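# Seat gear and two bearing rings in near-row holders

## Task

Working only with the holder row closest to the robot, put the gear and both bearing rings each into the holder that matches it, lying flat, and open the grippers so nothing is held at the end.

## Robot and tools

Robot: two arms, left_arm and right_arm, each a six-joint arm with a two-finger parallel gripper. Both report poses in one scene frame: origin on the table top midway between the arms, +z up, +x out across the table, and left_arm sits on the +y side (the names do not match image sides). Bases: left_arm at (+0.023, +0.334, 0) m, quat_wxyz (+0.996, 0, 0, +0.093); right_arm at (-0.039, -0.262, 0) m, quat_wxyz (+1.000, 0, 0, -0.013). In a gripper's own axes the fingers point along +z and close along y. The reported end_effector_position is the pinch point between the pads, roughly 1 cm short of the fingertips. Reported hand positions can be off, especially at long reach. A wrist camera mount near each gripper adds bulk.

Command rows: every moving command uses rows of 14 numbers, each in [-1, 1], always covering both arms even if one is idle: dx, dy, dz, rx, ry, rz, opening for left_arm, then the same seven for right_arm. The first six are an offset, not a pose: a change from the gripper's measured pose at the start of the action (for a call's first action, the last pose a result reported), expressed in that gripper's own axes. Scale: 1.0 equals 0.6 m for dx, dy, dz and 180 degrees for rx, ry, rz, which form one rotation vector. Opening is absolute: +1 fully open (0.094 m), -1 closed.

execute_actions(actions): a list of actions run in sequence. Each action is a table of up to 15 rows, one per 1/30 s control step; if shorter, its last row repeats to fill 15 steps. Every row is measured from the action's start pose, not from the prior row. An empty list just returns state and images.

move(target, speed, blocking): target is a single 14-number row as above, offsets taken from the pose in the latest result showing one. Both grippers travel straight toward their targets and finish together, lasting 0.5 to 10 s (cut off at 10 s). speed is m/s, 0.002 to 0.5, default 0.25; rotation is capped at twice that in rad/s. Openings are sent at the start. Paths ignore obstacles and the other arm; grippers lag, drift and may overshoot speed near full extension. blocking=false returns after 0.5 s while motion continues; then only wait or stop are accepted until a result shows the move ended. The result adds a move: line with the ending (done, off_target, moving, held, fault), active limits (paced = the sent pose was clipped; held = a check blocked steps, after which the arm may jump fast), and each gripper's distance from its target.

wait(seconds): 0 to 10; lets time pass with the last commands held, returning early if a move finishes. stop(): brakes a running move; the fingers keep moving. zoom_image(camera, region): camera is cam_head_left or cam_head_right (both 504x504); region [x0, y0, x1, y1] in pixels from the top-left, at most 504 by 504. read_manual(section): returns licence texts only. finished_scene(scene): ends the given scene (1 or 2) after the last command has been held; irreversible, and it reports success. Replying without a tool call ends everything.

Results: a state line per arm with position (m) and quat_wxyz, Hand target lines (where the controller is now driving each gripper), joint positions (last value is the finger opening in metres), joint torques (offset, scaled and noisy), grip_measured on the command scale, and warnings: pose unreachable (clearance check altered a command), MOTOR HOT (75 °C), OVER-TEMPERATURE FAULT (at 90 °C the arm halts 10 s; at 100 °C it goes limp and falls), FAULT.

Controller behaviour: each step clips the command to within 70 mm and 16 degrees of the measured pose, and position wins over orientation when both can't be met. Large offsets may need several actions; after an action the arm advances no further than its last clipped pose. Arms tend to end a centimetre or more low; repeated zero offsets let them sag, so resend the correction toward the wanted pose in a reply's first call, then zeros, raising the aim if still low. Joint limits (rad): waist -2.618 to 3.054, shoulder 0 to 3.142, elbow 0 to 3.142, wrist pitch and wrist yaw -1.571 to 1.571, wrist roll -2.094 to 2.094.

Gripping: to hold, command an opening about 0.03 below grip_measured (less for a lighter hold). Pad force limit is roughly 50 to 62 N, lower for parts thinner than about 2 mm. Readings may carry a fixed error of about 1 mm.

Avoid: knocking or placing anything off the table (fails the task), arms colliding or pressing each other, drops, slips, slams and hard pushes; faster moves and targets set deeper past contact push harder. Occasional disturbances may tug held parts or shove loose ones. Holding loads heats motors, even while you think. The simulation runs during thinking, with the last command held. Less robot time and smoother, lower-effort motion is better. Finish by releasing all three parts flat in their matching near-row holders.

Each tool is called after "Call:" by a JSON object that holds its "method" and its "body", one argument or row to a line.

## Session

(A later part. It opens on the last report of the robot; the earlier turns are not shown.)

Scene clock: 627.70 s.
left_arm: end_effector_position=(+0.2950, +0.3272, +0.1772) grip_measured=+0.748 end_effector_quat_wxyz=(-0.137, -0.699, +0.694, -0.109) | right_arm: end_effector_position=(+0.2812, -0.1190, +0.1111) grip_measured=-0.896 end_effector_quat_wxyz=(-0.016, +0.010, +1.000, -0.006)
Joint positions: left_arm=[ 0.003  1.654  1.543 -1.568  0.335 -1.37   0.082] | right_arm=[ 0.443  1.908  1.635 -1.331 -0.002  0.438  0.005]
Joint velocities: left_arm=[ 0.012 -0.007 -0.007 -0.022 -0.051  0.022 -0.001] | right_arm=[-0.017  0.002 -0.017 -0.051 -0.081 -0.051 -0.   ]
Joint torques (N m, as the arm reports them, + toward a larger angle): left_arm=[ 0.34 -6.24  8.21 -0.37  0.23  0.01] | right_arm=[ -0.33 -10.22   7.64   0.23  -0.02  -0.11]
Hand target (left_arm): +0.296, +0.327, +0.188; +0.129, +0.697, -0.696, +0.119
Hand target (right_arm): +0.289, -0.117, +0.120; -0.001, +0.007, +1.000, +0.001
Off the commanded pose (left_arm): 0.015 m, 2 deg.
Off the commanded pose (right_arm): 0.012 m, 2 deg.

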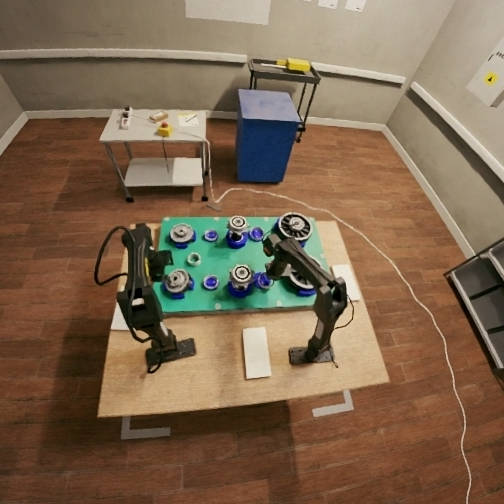

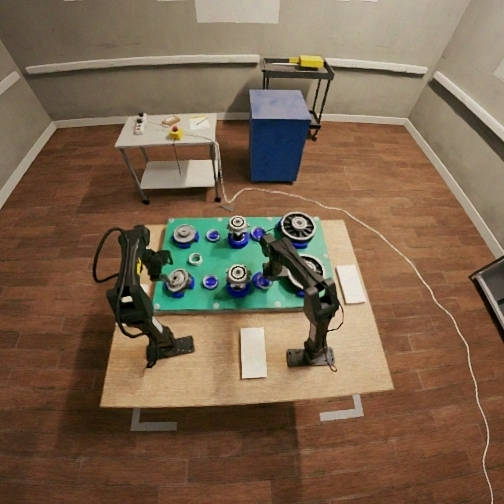

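Call:
{"method": "move", "body": {
  "target": [0,0,-0.018,0,0,0,0.75,-0.028,0.027,-0.015,0,0,0,-0.94],
  "speed": 0.03
}}

Call:
{"method": "zoom_image", "body": {
  "camera": "cam_head_left",
  "region": [240, 258, 290, 298]
}}

Call:
{"method": "zoom_image", "body": {
  "camera": "cam_head_right",
  "region": [240, 258, 290, 298]
}}

Scene clock: 633.57 s.
left_arm: end_effector_position=(+0.2950, +0.3283, +0.1772) grip_measured=+0.748 end_effector_quat_wxyz=(-0.137, -0.700, +0.693, -0.109) | right_arm: end_effector_position=(+0.2979, -0.1068, +0.1128) grip_measured=-0.896 end_effector_quat_wxyz=(-0.018, +0.009, +1.000, -0.007)
Joint positions: left_arm=[ 0.007  1.654  1.543 -1.568  0.335 -1.369  0.082] | right_arm=[ 0.455  1.996  1.764 -1.378 -0.002  0.447  0.005]
Joint velocities: left_arm=[ 0.007 -0.012 -0.002  0.051  0.022 -0.022  0.   ] | right_arm=[-0.012  0.002 -0.002 -0.125 -0.007 -0.066 -0.001]
Joint torques (N m, as the arm reports them, + toward a larger angle): left_arm=[ 0.85 -6.33  7.83 -0.41  0.17  0.05] | right_arm=[  0.61 -11.05   7.09   0.06   0.     0.2 ]
Hand target (left_arm): +0.295, +0.331, +0.187; +0.127, +0.700, -0.693, +0.115
Hand target (right_arm): +0.298, -0.103, +0.120; -0.015, +0.010, +1.000, -0.006
Off the commanded pose (left_arm): 0.010 m, 0 deg.
Off the commanded pose (right_arm): 0.008 m, 0 deg.
joint sent to its limit (left arm) — the command would take joint 4 (wrist pitch) past its lower limit, so that joint was sent only as far as its limit.
move: done

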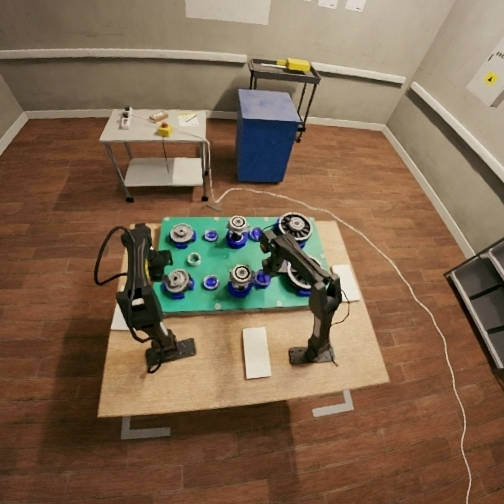

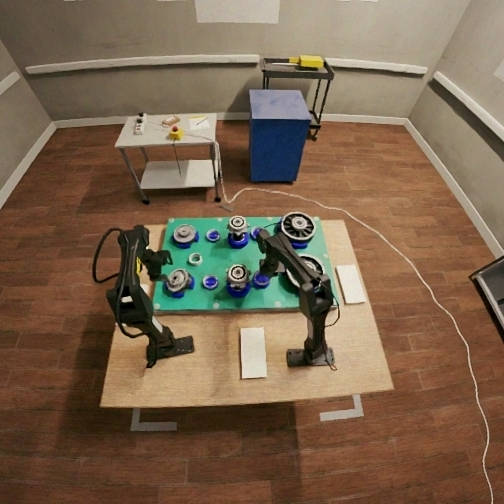

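Region (240, 258, 290, 298) of cam_head_left's 504x504 image, scaled by 10.080, with more detail than that image has; it fills the top 403 rows of this view, and the rest is white.

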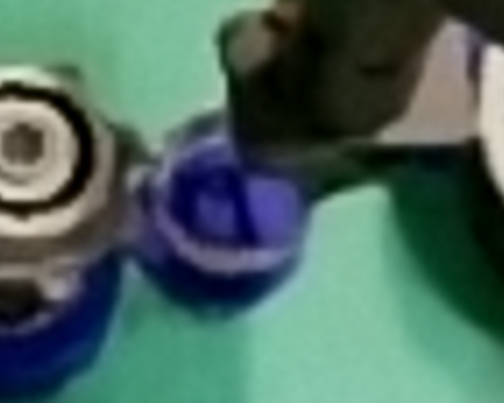

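Region (240, 258, 290, 298) of cam_head_right's 504x504 image, scaled by 10.080, with more detail than that image has; it fills the top 403 rows of this view, and the rest is white.

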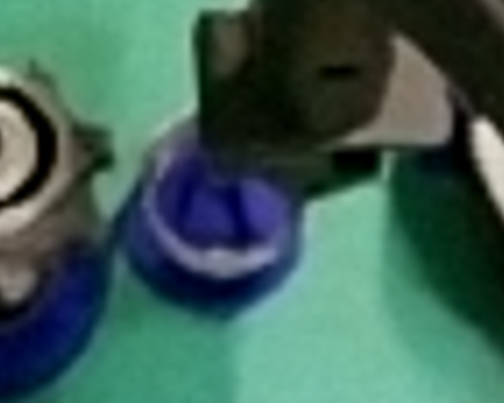

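Call:
{"method": "move", "body": {
  "target": [0,0,-0.018,0,0,0,0.75,0,0.003,0.022,0,0,0,-0.94],
  "speed": 0.02
}}

Call:
{"method": "zoom_image", "body": {
  "camera": "cam_head_left",
  "region": [240, 258, 290, 298]
}}

Call:
{"method": "zoom_image", "body": {
  "camera": "cam_head_right",
  "region": [240, 258, 290, 298]
}}

Scene clock: 641.23 s.
left_arm: end_effector_position=(+0.2950, +0.3294, +0.1772) grip_measured=+0.748 end_effector_quat_wxyz=(-0.136, -0.701, +0.691, -0.109) | right_arm: end_effector_position=(+0.2944, -0.1084, +0.1025) grip_measured=-0.896 end_effector_quat_wxyz=(-0.025, +0.009, +1.000, -0.011)
Joint positions: left_arm=[ 0.011  1.654  1.543 -1.568  0.335 -1.369  0.082] | right_arm=[ 0.455  1.996  1.723 -1.351 -0.002  0.448  0.005]
Joint velocities: left_arm=[ 0.002 -0.012  0.002 -0.022 -0.095  0.051  0.   ] | right_arm=[-0.007 -0.027 -0.007 -0.022  0.051 -0.051 -0.001]
Joint torques (N m, as the arm reports them, + toward a larger angle): left_arm=[ 0.87 -6.19  7.95 -0.35  0.21  0.  ] | right_arm=[  0.3  -10.76   4.61   0.39  -0.01   0.05]
Hand target (left_arm): +0.295, +0.332, +0.187; +0.127, +0.702, -0.692, +0.116
Hand target (right_arm): +0.297, -0.105, +0.100; -0.019, +0.009, +1.000, -0.007
Off the commanded pose (left_arm): 0.010 m, 0 deg.
Off the commanded pose (right_arm): 0.005 m, 1 deg.
joint sent to its limit (left arm) — the command would take joint 4 (wrist pitch) past its lower limit, so that joint was sent only as far as its limit.
move: done

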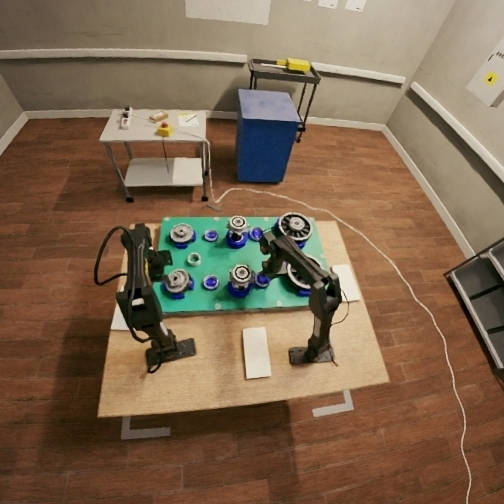

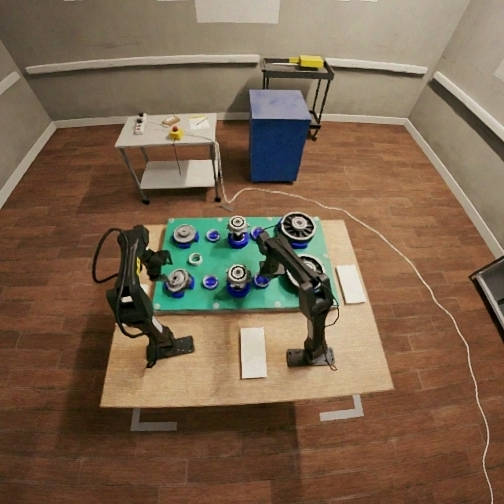

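Region (240, 258, 290, 298) of cam_head_left's 504x504 image, scaled by 10.080, with more detail than that image has; it fills the top 403 rows of this view, and the rest is white.

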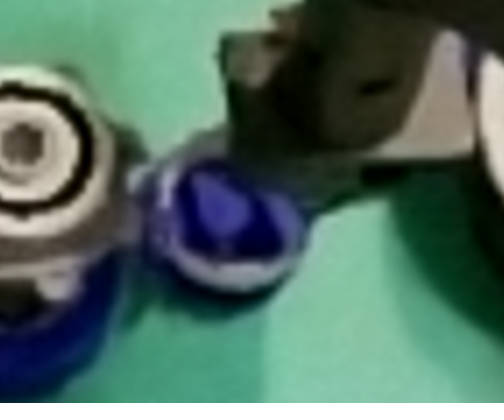

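Region (240, 258, 290, 298) of cam_head_right's 504x504 image, scaled by 10.080, with more detail than that image has; it fills the top 403 rows of this view, and the rest is white.

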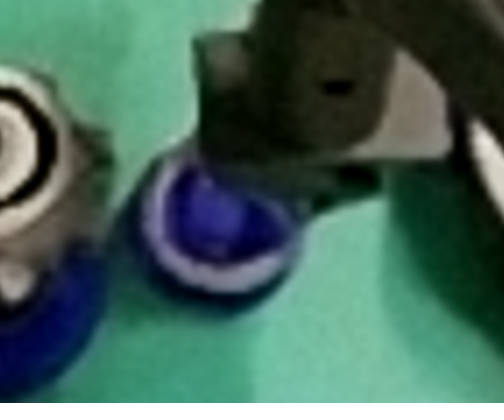

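Call:
{"method": "move", "body": {
  "target": [0,0,-0.018,0,0,0,0.75,-0.007,0.014,-0.003,-0.007,-0.016,0,-0.94],
  "speed": 0.02
}}

Call:
{"method": "zoom_image", "body": {
  "camera": "cam_head_left",
  "region": [240, 258, 290, 298]
}}

Call:
{"method": "zoom_image", "body": {
  "camera": "cam_head_right",
  "region": [240, 258, 290, 298]
}}

Scene clock: 649.90 s.
left_arm: end_effector_position=(+0.2950, +0.3305, +0.1772) grip_measured=+0.748 end_effector_quat_wxyz=(-0.136, -0.702, +0.690, -0.110) | right_arm: end_effector_position=(+0.2968, -0.1041, +0.0975) grip_measured=-0.896 end_effector_quat_wxyz=(-0.017, +0.008, +1.000, -0.007)
Joint positions: left_arm=[ 0.015  1.654  1.543 -1.568  0.335 -1.369  0.082] | right_arm=[ 0.463  1.996  1.704 -1.315 -0.002  0.453  0.005]
Joint velocities: left_arm=[ 0.017 -0.007  0.012 -0.007  0.037 -0.007 -0.001] | right_arm=[-0.002 -0.017 -0.017 -0.007  0.007  0.007  0.   ]
Joint torques (N m, as the arm reports them, + toward a larger angle): left_arm=[ 0.73 -6.43  7.68 -0.36  0.18 -0.02] | right_arm=[  0.56 -13.02   4.85   0.46  -0.03   0.19]
Hand target (left_arm): +0.295, +0.333, +0.187; +0.127, +0.703, -0.690, +0.116
Hand target (right_arm): +0.299, -0.100, +0.104; -0.000, +0.009, +1.000, +0.000
Off the commanded pose (left_arm): 0.010 m, 0 deg.
Off the commanded pose (right_arm): 0.008 m, 2 deg.
joint sent to its limit (left arm) — the command would take joint 4 (wrist pitch) past its lower limit, so that joint was sent only as far as its limit.
move: done

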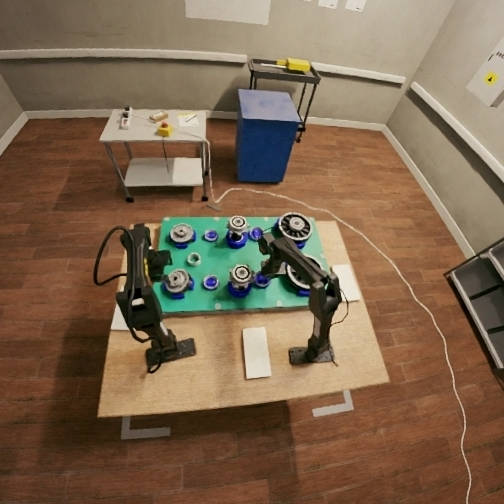

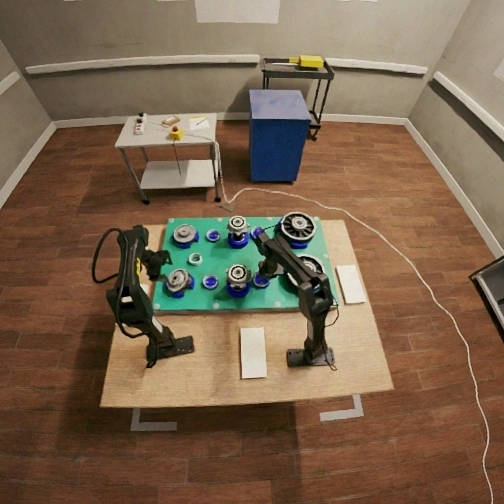

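Region (240, 258, 290, 298) of cam_head_left's 504x504 image, scaled by 10.080, with more detail than that image has; it fills the top 403 rows of this view, and the rest is white.

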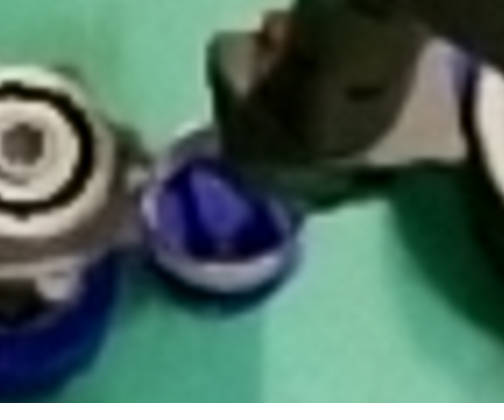

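Region (240, 258, 290, 298) of cam_head_right's 504x504 image, scaled by 10.080, with more detail than that image has; it fills the top 403 rows of this view, and the rest is white.

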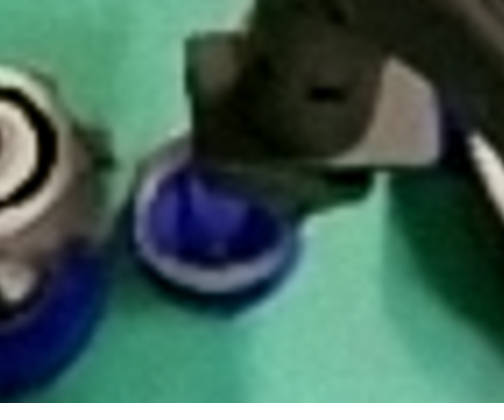

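Call:
{"method": "move", "body": {
  "target": [0,0,-0.018,0,0,0,0.75,-0.003,0.003,0.02,0,-0.008,0,-0.94],
  "speed": 0.015
}}

Call:
{"method": "zoom_image", "body": {
  "camera": "cam_head_left",
  "region": [240, 258, 290, 298]
}}

Call:
{"method": "zoom_image", "body": {
  "camera": "cam_head_right",
  "region": [240, 258, 290, 298]
}}

Scene clock: 657.20 s.
left_arm: end_effector_position=(+0.2950, +0.3317, +0.1772) grip_measured=+0.748 end_effector_quat_wxyz=(-0.136, -0.704, +0.689, -0.110) | right_arm: end_effector_position=(+0.2982, -0.1043, +0.0866) grip_measured=-0.896 end_effector_quat_wxyz=(-0.013, +0.009, +1.000, -0.007)
Joint positions: left_arm=[ 0.019  1.654  1.543 -1.568  0.335 -1.368  0.082] | right_arm=[ 0.463  1.996  1.661 -1.264  0.002  0.454  0.005]
Joint velocities: left_arm=[-0.002  0.002  0.002 -0.022 -0.051 -0.007 -0.001] | right_arm=[ 0.007  0.002 -0.017  0.037 -0.037 -0.022  0.001]
Joint torques (N m, as the arm reports them, + toward a larger angle): left_arm=[ 0.91 -6.47  7.9  -0.38  0.2  -0.03] | right_arm=[  0.46 -11.96   3.94   0.47   0.05   0.12]
Hand target (left_arm): +0.295, +0.334, +0.187; +0.127, +0.704, -0.689, +0.116
Hand target (right_arm): +0.298, -0.102, +0.085; -0.005, +0.008, +1.000, -0.007
Off the commanded pose (left_arm): 0.010 m, 0 deg.
Off the commanded pose (right_arm): 0.002 m, 1 deg.
joint sent to its limit (left arm) — the command would take joint 4 (wrist pitch) past its lower limit, so that joint was sent only as far as its limit.
move: done

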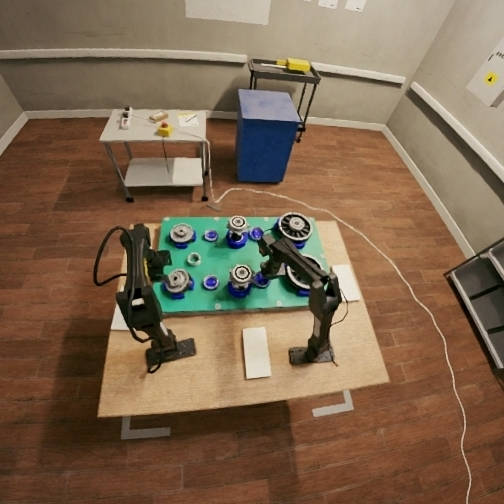

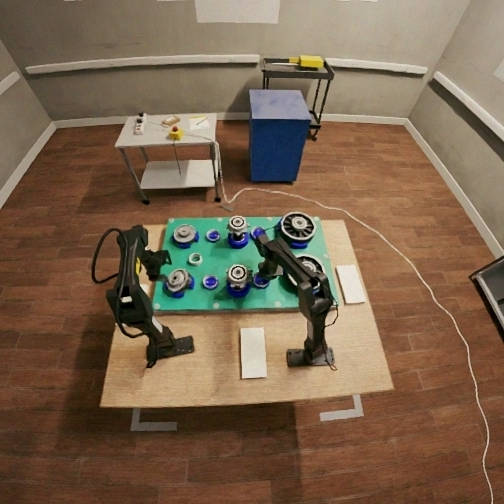

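Region (240, 258, 290, 298) of cam_head_left's 504x504 image, scaled by 10.080, with more detail than that image has; it fills the top 403 rows of this view, and the rest is white.

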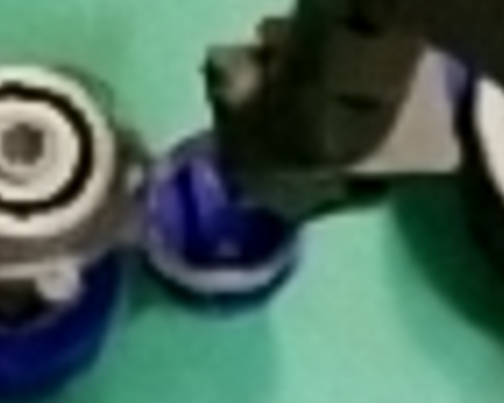

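Region (240, 258, 290, 298) of cam_head_right's 504x504 image, scaled by 10.080, with more detail than that image has; it fills the top 403 rows of this view, and the rest is white.

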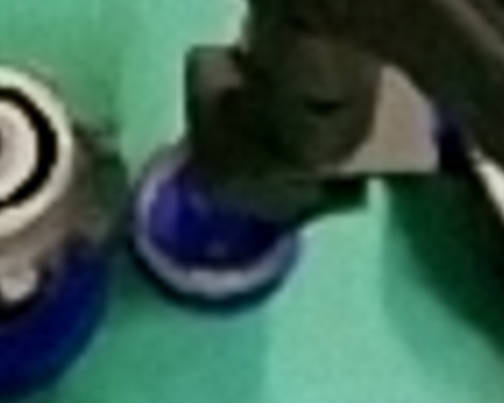

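Call:
{"method": "execute_actions", "body": {
  "actions": [
    [[0,0,-0.018,0,0,0,0.75,0,0,0,0,0,0,-0.8]]
  ]
}}

Call:
{"method": "move", "body": {
  "target": [0,0,0,0,0,0,0.75,0,0,-0.09,0,0,0,-0.8],
  "speed": 0.06
}}

Scene clock: 661.17 s.
left_arm: end_effector_position=(+0.2950, +0.3328, +0.1772) grip_measured=+0.748 end_effector_quat_wxyz=(-0.136, -0.705, +0.687, -0.110) | right_arm: end_effector_position=(+0.2985, -0.1042, +0.0866) grip_measured=-0.802 end_effector_quat_wxyz=(-0.012, +0.009, +1.000, -0.007)
Joint positions: left_arm=[ 0.023  1.654  1.543 -1.568  0.335 -1.368  0.082] | right_arm=[ 0.463  1.996  1.661 -1.263  0.002  0.454  0.009]
Joint velocities: left_arm=[-0.012 -0.012 -0.017  0.022  0.037 -0.022 -0.   ] | right_arm=[-0.012 -0.022 -0.007  0.022 -0.037  0.007  0.001]
Joint torques (N m, as the arm reports them, + toward a larger angle): left_arm=[ 0.82 -6.25  7.87 -0.35  0.19  0.  ] | right_arm=[ -0.02 -11.02   5.18   0.23  -0.03   0.04]
Hand target (left_arm): +0.295, +0.335, +0.187; +0.126, +0.706, -0.687, +0.117
Hand target (right_arm): +0.298, -0.104, +0.087; -0.013, +0.009, +1.000, -0.007
Off the commanded pose (left_arm): 0.010 m, 0 deg.
Off the commanded pose (right_arm): 0.000 m, 0 deg.
joint sent to its limit (left arm) — the command would take joint 4 (wrist pitch) past its lower limit, so that joint was sent only as far as its limit.

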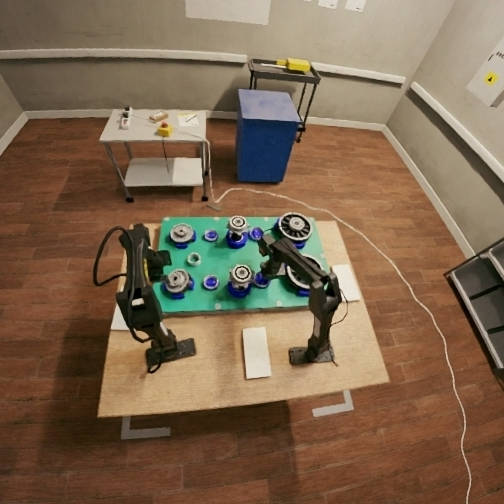

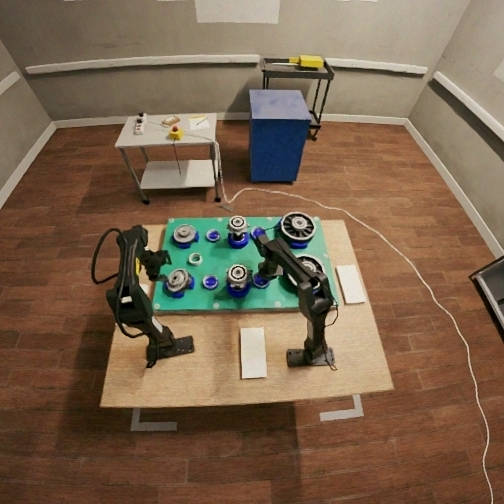

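Scene clock: 662.57 s.
left_arm: end_effector_position=(+0.2950, +0.3328, +0.1772) grip_measured=+0.748 end_effector_quat_wxyz=(-0.136, -0.705, +0.687, -0.110) | right_arm: end_effector_position=(+0.2988, -0.1040, +0.1378) grip_measured=-0.802 end_effector_quat_wxyz=(-0.011, +0.009, +1.000, -0.006)
Joint positions: left_arm=[ 0.023  1.654  1.543 -1.568  0.335 -1.368  0.082] | right_arm=[ 0.463  1.996  1.864 -1.464  0.002  0.454  0.009]
Joint velocities: left_arm=[-0.002 -0.002  0.002  0.022  0.066  0.007  0.   ] | right_arm=[-0.002 -0.002  0.007 -0.037  0.007 -0.022 -0.001]
Joint torques (N m, as the arm reports them, + toward a larger angle): left_arm=[ 0.16 -5.38  5.47 -0.18  0.18 -0.04] | right_arm=[ -0.05 -10.28   6.71   0.08  -0.01   0.01]
Hand target (left_arm): +0.295, +0.333, +0.177; +0.136, +0.705, -0.687, +0.110
Hand target (right_arm): +0.300, -0.104, +0.141; -0.012, +0.009, +1.000, -0.007
Off the commanded pose (left_arm): 0.000 m, 0 deg.
Off the commanded pose (right_arm): 0.003 m, 0 deg.
move: done

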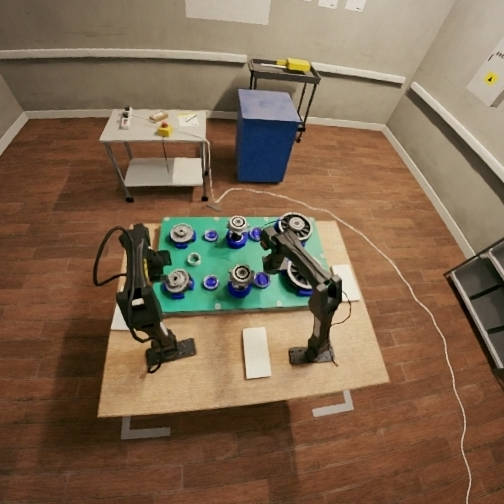

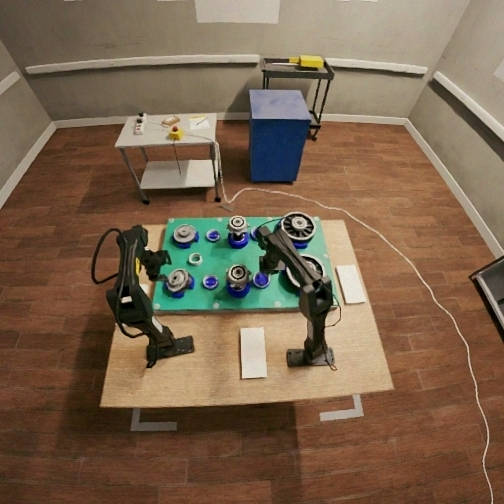

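Call:
{"method": "zoom_image", "body": {
  "camera": "cam_head_left",
  "region": [240, 258, 290, 298]
}}

Call:
{"method": "zoom_image", "body": {
  "camera": "cam_head_left",
  "region": [140, 245, 210, 305]
}}

Call:
{"method": "zoom_image", "body": {
  "camera": "cam_head_right",
  "region": [140, 245, 210, 305]
}}

Region (240, 258, 290, 298) of cam_head_left's 504x504 image, scaled by 10.080, with more detail than that image has; it fills the top 403 rows of this view, and the rest is white.

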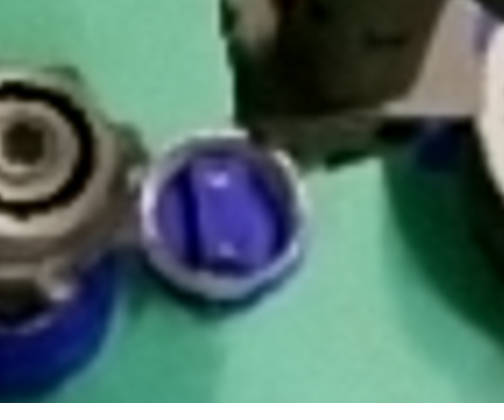

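Region (140, 245, 210, 305) of cam_head_left's 504x504 image, scaled by 7.200, with more detail than that image has; it fills the top 432 rows of this view, and the rest is white.

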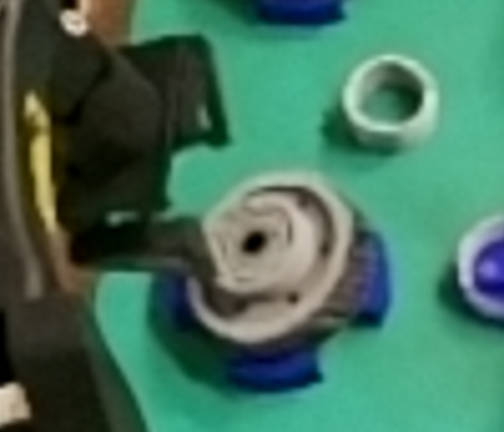

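Region (140, 245, 210, 305) of cam_head_right's 504x504 image, scaled by 7.200, with more detail than that image has; it fills the top 432 rows of this view, and the rest is white.

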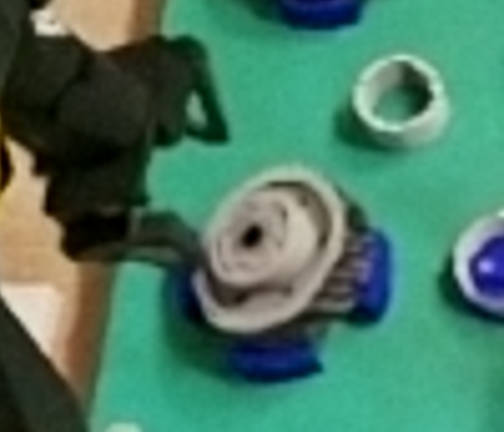

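Call:
{"method": "move", "body": {
  "target": [0,0,0.067,0,0,0,0.75,0.267,-0.083,-0.083,0,0,0,-0.5],
  "speed": 0.12
}}

Call:
{"method": "zoom_image", "body": {
  "camera": "cam_head_left",
  "region": [140, 245, 210, 305]
}}

Call:
{"method": "zoom_image", "body": {
  "camera": "cam_head_right",
  "region": [140, 245, 210, 305]
}}

Scene clock: 675.67 s.
left_arm: end_effector_position=(+0.2946, +0.3221, +0.1353) grip_measured=+0.748 end_effector_quat_wxyz=(-0.144, -0.707, +0.685, -0.102) | right_arm: end_effector_position=(+0.1465, -0.1499, +0.1911) grip_measured=-0.502 end_effector_quat_wxyz=(+0.008, +0.007, +1.000, +0.003)
Joint positions: left_arm=[-0.016  1.654  1.376 -1.41   0.335 -1.411  0.082] | right_arm=[ 0.568  1.375  1.383 -1.562  0.002  0.555  0.023]
Joint velocities: left_arm=[-0.012 -0.007 -0.017  0.022  0.022  0.007 -0.001] | right_arm=[-0.002 -0.007  0.002  0.066 -0.066  0.022  0.   ]
Joint torques (N m, as the arm reports them, + toward a larger angle): left_arm=[-0.82 -7.07  4.88 -0.13  0.2  -0.05] | right_arm=[ 0.43 -5.6   4.1   0.29 -0.04  0.15]
Hand target (left_arm): +0.294, +0.319, +0.139; +0.136, +0.705, -0.687, +0.110
Hand target (right_arm): +0.140, -0.152, +0.190; +0.002, +0.009, +1.000, +0.001
Off the commanded pose (left_arm): 0.005 m, 1 deg.
Off the commanded pose (right_arm): 0.008 m, 2 deg.
joint sent to its limit (right arm) — the command would take joint 4 (wrist pitch) past its lower limit, so that joint was sent only as far as its limit.
move: done

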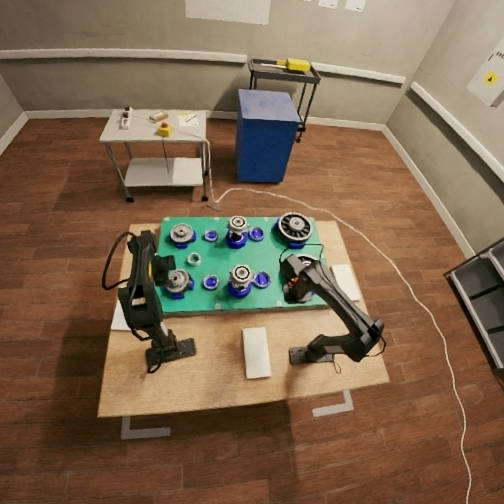

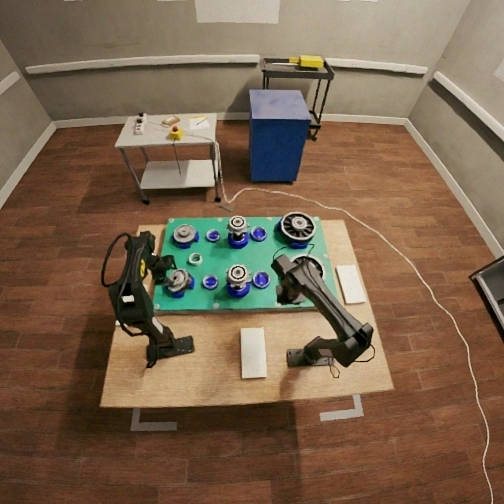

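Region (140, 245, 210, 305) of cam_head_left's 504x504 image, scaled by 7.200, with more detail than that image has; it fills the top 432 rows of this view, and the rest is white.

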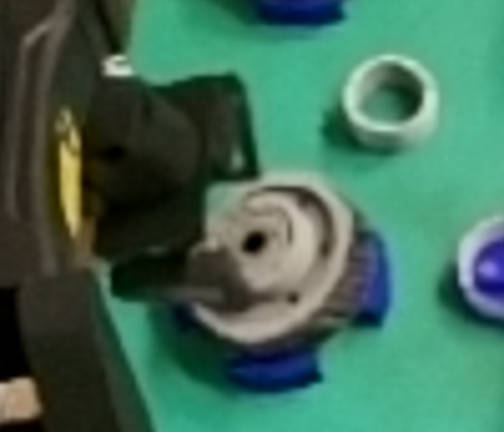

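Region (140, 245, 210, 305) of cam_head_right's 504x504 image, scaled by 7.200, with more detail than that image has; it fills the top 432 rows of this view, and the rest is white.

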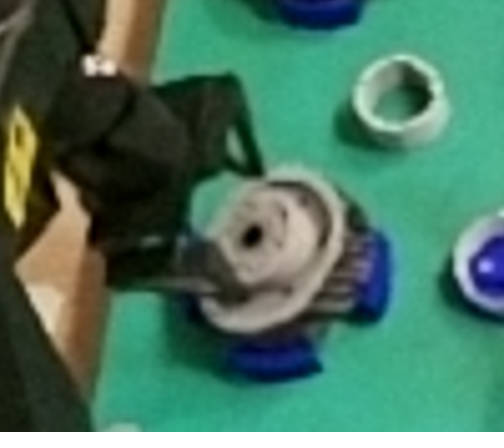

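Call:
{"method": "move", "body": {
  "target": [0.003,0,0.022,0,0,0,0.5,0,0,0,0,0,0,-0.5],
  "speed": 0.02
}}

Call:
{"method": "zoom_image", "body": {
  "camera": "cam_head_left",
  "region": [150, 255, 200, 300]
}}

Call:
{"method": "zoom_image", "body": {
  "camera": "cam_head_right",
  "region": [150, 255, 200, 300]
}}

Scene clock: 683.77 s.
left_arm: end_effector_position=(+0.2927, +0.3184, +0.1244) grip_measured=+0.502 end_effector_quat_wxyz=(-0.147, -0.707, +0.684, -0.099) | right_arm: end_effector_position=(+0.1465, -0.1499, +0.1911) grip_measured=-0.502 end_effector_quat_wxyz=(+0.008, +0.008, +1.000, +0.004)
Joint positions: left_arm=[-0.029  1.654  1.332 -1.37   0.335 -1.426  0.071] | right_arm=[ 0.568  1.375  1.383 -1.562  0.002  0.557  0.023]
Joint velocities: left_arm=[-0.022 -0.002 -0.002  0.037  0.007 -0.066  0.001] | right_arm=[-0.002  0.017  0.002  0.051 -0.095  0.022  0.   ]
Joint torques (N m, as the arm reports them, + toward a larger angle): left_arm=[-1.02 -5.69  4.77 -0.05  0.24 -0.02] | right_arm=[ 0.06 -4.41  5.13  0.4   0.02 -0.02]
Hand target (left_arm): +0.294, +0.316, +0.124; +0.144, +0.707, -0.685, +0.102
Hand target (right_arm): +0.147, -0.150, +0.191; +0.008, +0.007, +1.000, +0.003
Off the commanded pose (left_arm): 0.003 m, 1 deg.
Off the commanded pose (right_arm): 0.000 m, 0 deg.
move: done

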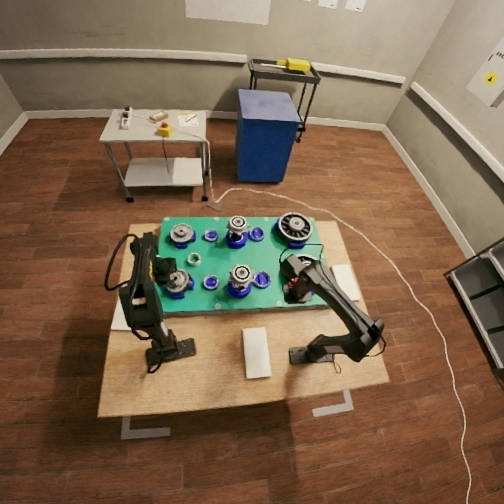

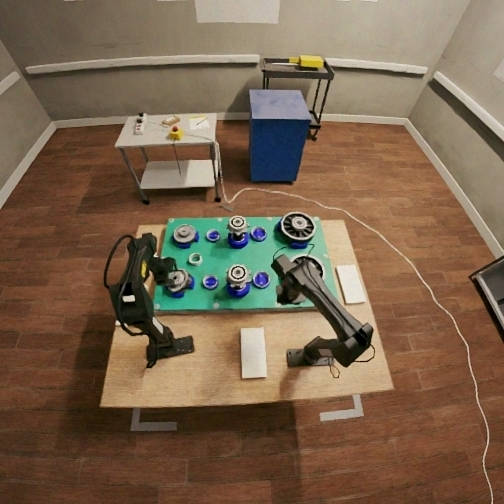

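Region (150, 255, 200, 300) of cam_head_left's 504x504 image, scaled by 10.080, with more detail than that image has; it fills the top 454 rows of this view, and the rest is white.

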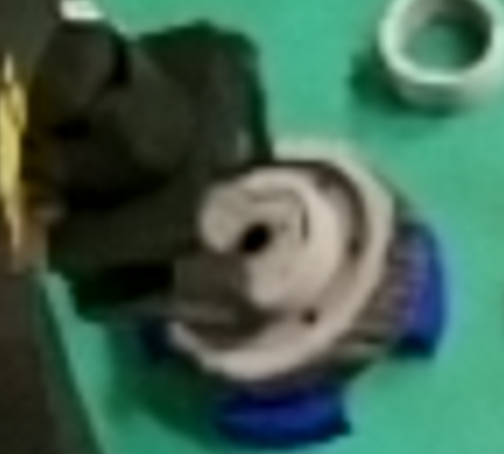

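Region (150, 255, 200, 300) of cam_head_right's 504x504 image, scaled by 10.080, with more detail than that image has; it fills the top 454 rows of this view, and the rest is white.

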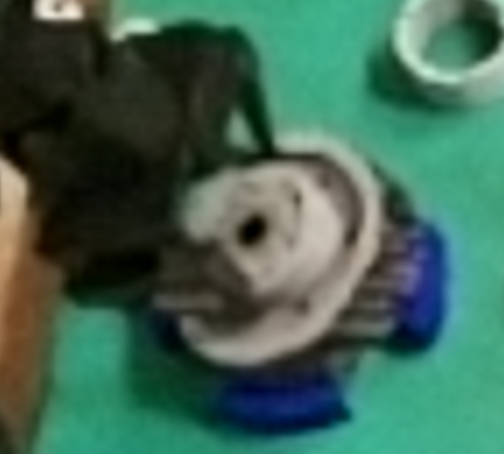

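Call:
{"method": "move", "body": {
  "target": [0.006,0,0.018,0,0,0,0.5,0,0,0,0,0,0,-0.5],
  "speed": 0.015
}}

Call:
{"method": "zoom_image", "body": {
  "camera": "cam_head_left",
  "region": [150, 255, 200, 300]
}}

Call:
{"method": "zoom_image", "body": {
  "camera": "cam_head_right",
  "region": [150, 255, 200, 300]
}}

Scene clock: 689.87 s.
left_arm: end_effector_position=(+0.2922, +0.3175, +0.1229) grip_measured=+0.501 end_effector_quat_wxyz=(-0.145, -0.712, +0.680, -0.099) | right_arm: end_effector_position=(+0.1465, -0.1499, +0.1911) grip_measured=-0.502 end_effector_quat_wxyz=(+0.008, +0.008, +1.000, +0.004)
Joint positions: left_arm=[-0.032  1.647  1.32  -1.359  0.334 -1.444  0.071] | right_arm=[ 0.568  1.375  1.383 -1.562  0.002  0.557  0.023]
Joint velocities: left_arm=[ 0.007  0.002 -0.002 -0.051 -0.007 -0.007 -0.   ] | right_arm=[ 0.002  0.012 -0.012  0.037 -0.037  0.066  0.001]
Joint torques (N m, as the arm reports them, + toward a larger angle): left_arm=[-2.02 -5.17  3.2   0.12  0.23 -0.07] | right_arm=[-0.05 -4.57  5.12  0.42 -0.01  0.04]
Hand target (left_arm): +0.292, +0.311, +0.116; +0.147, +0.707, -0.684, +0.098
Hand target (right_arm): +0.147, -0.150, +0.191; +0.008, +0.008, +1.000, +0.004
Off the commanded pose (left_arm): 0.010 m, 1 deg.
Off the commanded pose (right_arm): 0.000 m, 0 deg.
move: done

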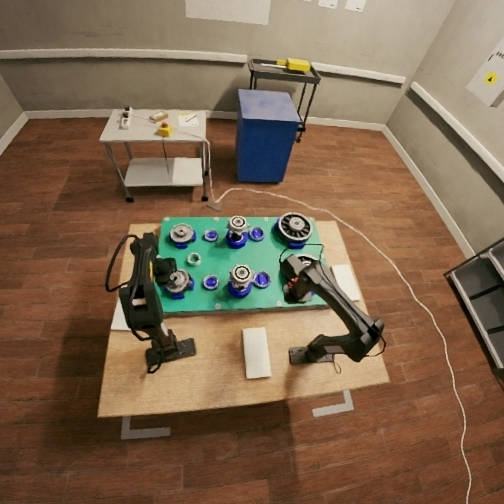

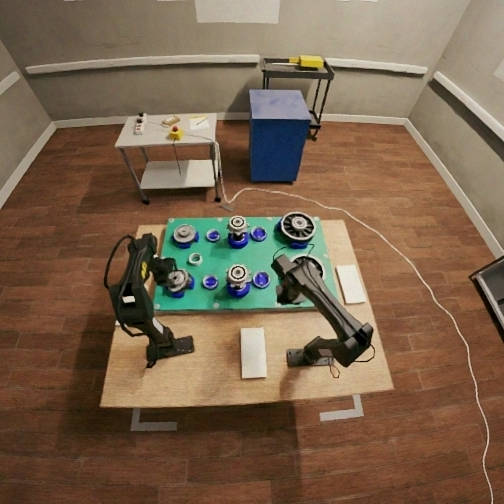

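Region (150, 255, 200, 300) of cam_head_left's 504x504 image, scaled by 10.080, with more detail than that image has; it fills the top 454 rows of this view, and the rest is white.

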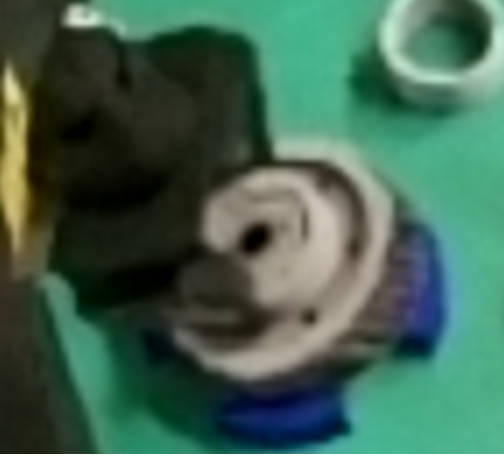

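Region (150, 255, 200, 300) of cam_head_right's 504x504 image, scaled by 10.080, with more detail than that image has; it fills the top 454 rows of this view, and the rest is white.

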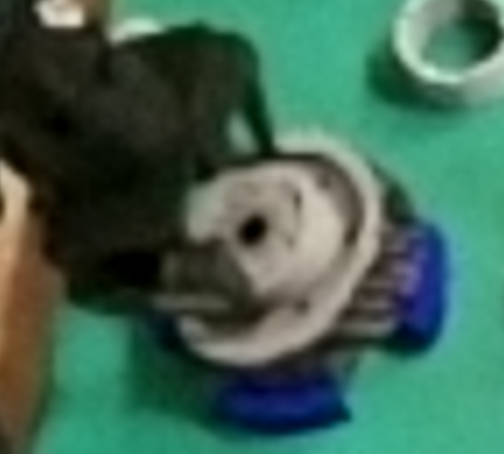

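Call:
{"method": "move", "body": {
  "target": [0.02,0,-0.013,0,0,0,0.5,0,0,0,0,0,0,-0.5],
  "speed": 0.015
}}

Call:
{"method": "zoom_image", "body": {
  "camera": "cam_head_left",
  "region": [150, 255, 200, 300]
}}

Call:
{"method": "zoom_image", "body": {
  "camera": "cam_head_right",
  "region": [150, 255, 200, 300]
}}

Scene clock: 698.50 s.
left_arm: end_effector_position=(+0.2925, +0.3124, +0.1262) grip_measured=+0.501 end_effector_quat_wxyz=(-0.146, -0.713, +0.679, -0.096) | right_arm: end_effector_position=(+0.1465, -0.1499, +0.1911) grip_measured=-0.502 end_effector_quat_wxyz=(+0.008, +0.008, +1.000, +0.004)
Joint positions: left_arm=[-0.052  1.647  1.333 -1.37   0.333 -1.468  0.071] | right_arm=[ 0.568  1.375  1.383 -1.562  0.002  0.557  0.023]
Joint velocities: left_arm=[ 0.007 -0.007 -0.007 -0.007  0.037 -0.066 -0.001] | right_arm=[-0.007 -0.012 -0.017 -0.007  0.051 -0.007 -0.   ]
Joint torques (N m, as the arm reports them, + toward a larger angle): left_arm=[-0.85 -5.94  7.46 -0.42  0.26 -0.1 ] | right_arm=[-0.03 -4.43  5.08  0.35 -0.08  0.04]
Hand target (left_arm): +0.293, +0.309, +0.134; +0.145, +0.712, -0.680, +0.099
Hand target (right_arm): +0.147, -0.150, +0.191; +0.008, +0.008, +1.000, +0.004
Off the commanded pose (left_arm): 0.009 m, 0 deg.
Off the commanded pose (right_arm): 0.000 m, 0 deg.
move: done

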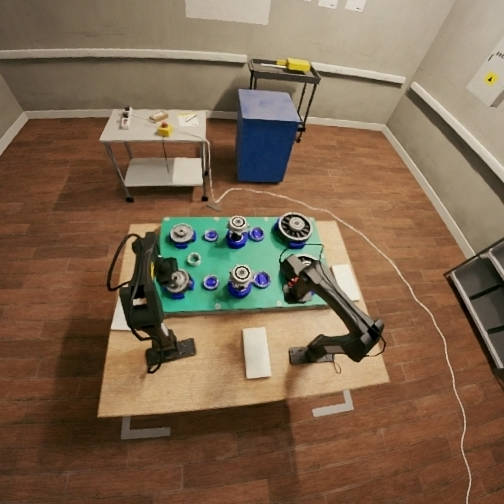

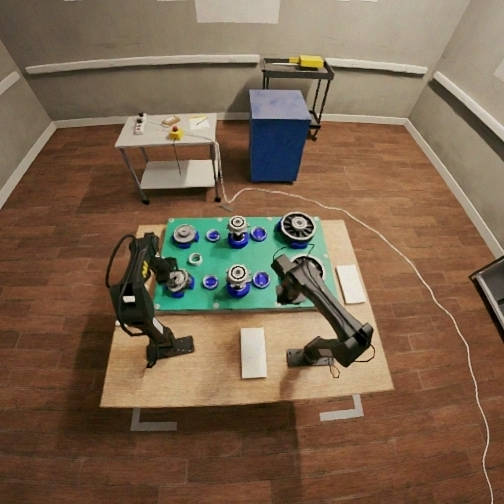

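Region (150, 255, 200, 300) of cam_head_left's 504x504 image, scaled by 10.080, with more detail than that image has; it fills the top 454 rows of this view, and the rest is white.

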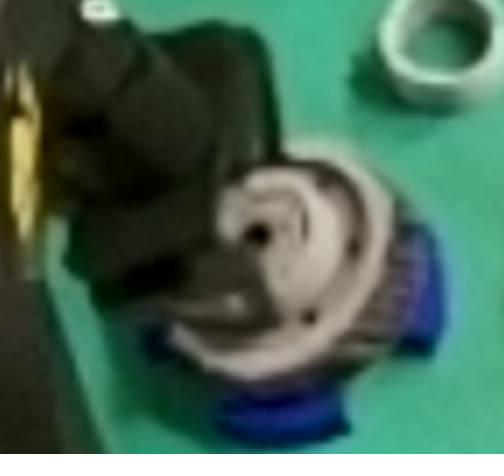

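Region (150, 255, 200, 300) of cam_head_right's 504x504 image, scaled by 10.080, with more detail than that image has; it fills the top 454 rows of this view, and the rest is white.

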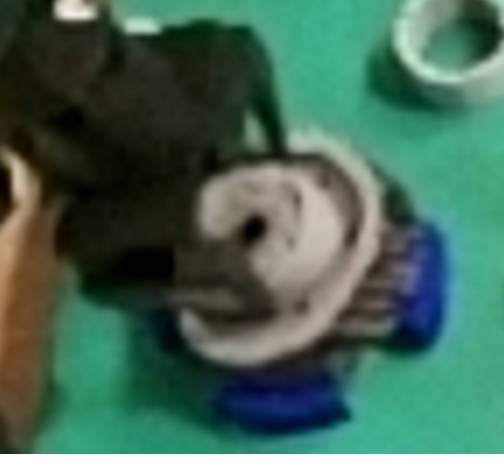

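Call:
{"method": "move", "body": {
  "target": [0.013,0,-0.01,0,0,0,0.5,0,0,0,0,0,0,-0.5],
  "speed": 0.015
}}

Call:
{"method": "execute_actions", "body": {
  "actions": [
    [[0,0,0.004,0,0,0,0.4,0,0,0,0,0,0,-0.5],[0,0,0.004,0,0,0,0.35,0,0,0,0,0,0,-0.5],[0,0,0.004,0,0,0,0.3,0,0,0,0,0,0,-0.5],[0,0,0.004,0,0,0,0.26,0,0,0,0,0,0,-0.5],[0,0,0.004,0,0,0,0.22,0,0,0,0,0,0,-0.5],[0,0,0.004,0,0,0,0.18,0,0,0,0,0,0,-0.5],[0,0,0.004,0,0,0,0.14,0,0,0,0,0,0,-0.5],[0,0,0.004,0,0,0,0.1,0,0,0,0,0,0,-0.5]]
  ]
}}

Call:
{"method": "zoom_image", "body": {
  "camera": "cam_head_left",
  "region": [150, 255, 200, 300]
}}

Scene clock: 706.77 s.
left_arm: end_effector_position=(+0.2924, +0.3101, +0.1271) grip_measured=+0.501 end_effector_quat_wxyz=(-0.147, -0.715, +0.677, -0.094) | right_arm: end_effector_position=(+0.1465, -0.1499, +0.1911) grip_measured=-0.502 end_effector_quat_wxyz=(+0.008, +0.008, +1.000, +0.004)
Joint positions: left_arm=[-0.061  1.647  1.337 -1.374  0.333 -1.48   0.071] | right_arm=[ 0.568  1.375  1.383 -1.562  0.002  0.557  0.023]
Joint velocities: left_arm=[-0.002 -0.017  0.002 -0.037 -0.022 -0.007  0.   ] | right_arm=[-0.012  0.012 -0.002  0.037 -0.022 -0.037 -0.001]
Joint torques (N m, as the arm reports them, + toward a larger angle): left_arm=[-0.83 -5.78  7.74 -0.43  0.2  -0.07] | right_arm=[ 0.15 -4.62  4.93  0.38  0.    0.08]
Hand target (left_arm): +0.293, +0.307, +0.134; +0.146, +0.714, -0.678, +0.096
Hand target (right_arm): +0.147, -0.150, +0.191; +0.008, +0.008, +1.000, +0.004
Off the commanded pose (left_arm): 0.008 m, 0 deg.
Off the commanded pose (right_arm): 0.000 m, 0 deg.
move: done

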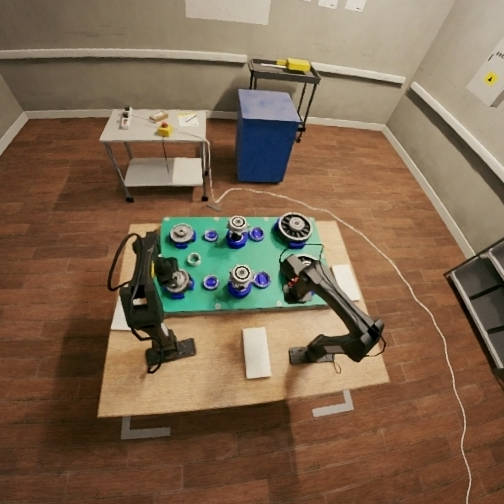

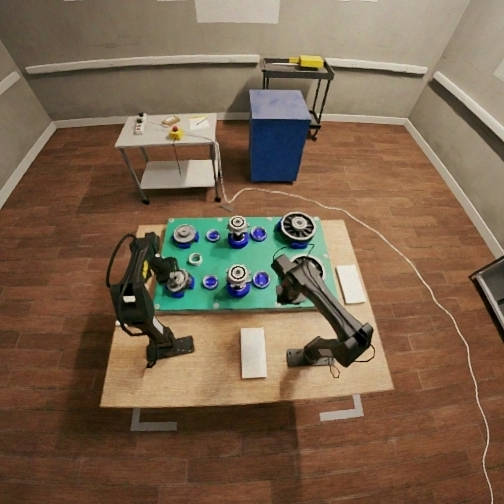

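Scene clock: 707.27 s.
left_arm: end_effector_position=(+0.2894, +0.3100, +0.1271) grip_measured=+0.247 end_effector_quat_wxyz=(-0.151, -0.715, +0.676, -0.090) | right_arm: end_effector_position=(+0.1465, -0.1499, +0.1911) grip_measured=-0.502 end_effector_quat_wxyz=(+0.008, +0.008, +1.000, +0.004)
Joint positions: left_arm=[-0.061  1.647  1.335 -1.385  0.331 -1.48   0.059] | right_arm=[ 0.568  1.375  1.383 -1.562  0.002  0.557  0.023]
Joint velocities: left_arm=[-0.017 -0.017 -0.027 -0.007 -0.051  0.022  0.001] | right_arm=[-0.022  0.012 -0.002  0.037  0.066  0.081  0.   ]
Joint torques (N m, as the arm reports them, + toward a larger angle): left_arm=[-0.3  -5.29  4.86 -0.02  0.2  -0.09] | right_arm=[-0.12 -4.38  5.11  0.39  0.01  0.03]
Hand target (left_arm): +0.292, +0.309, +0.125; +0.147, +0.715, -0.677, +0.094
Hand target (right_arm): +0.147, -0.150, +0.191; +0.008, +0.008, +1.000, +0.004
Off the commanded pose (left_arm): 0.004 m, 1 deg.
Off the commanded pose (right_arm): 0.000 m, 0 deg.

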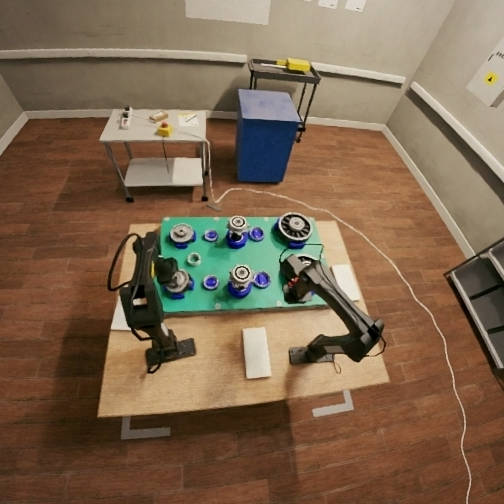

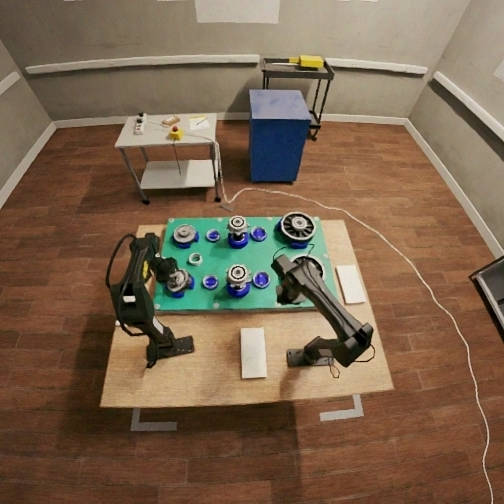

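Region (150, 255, 200, 300) of cam_head_left's 504x504 image, scaled by 10.080, with more detail than that image has; it fills the top 454 rows of this view, and the rest is white.

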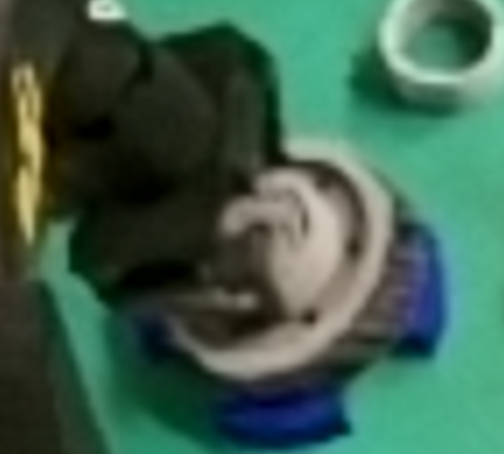

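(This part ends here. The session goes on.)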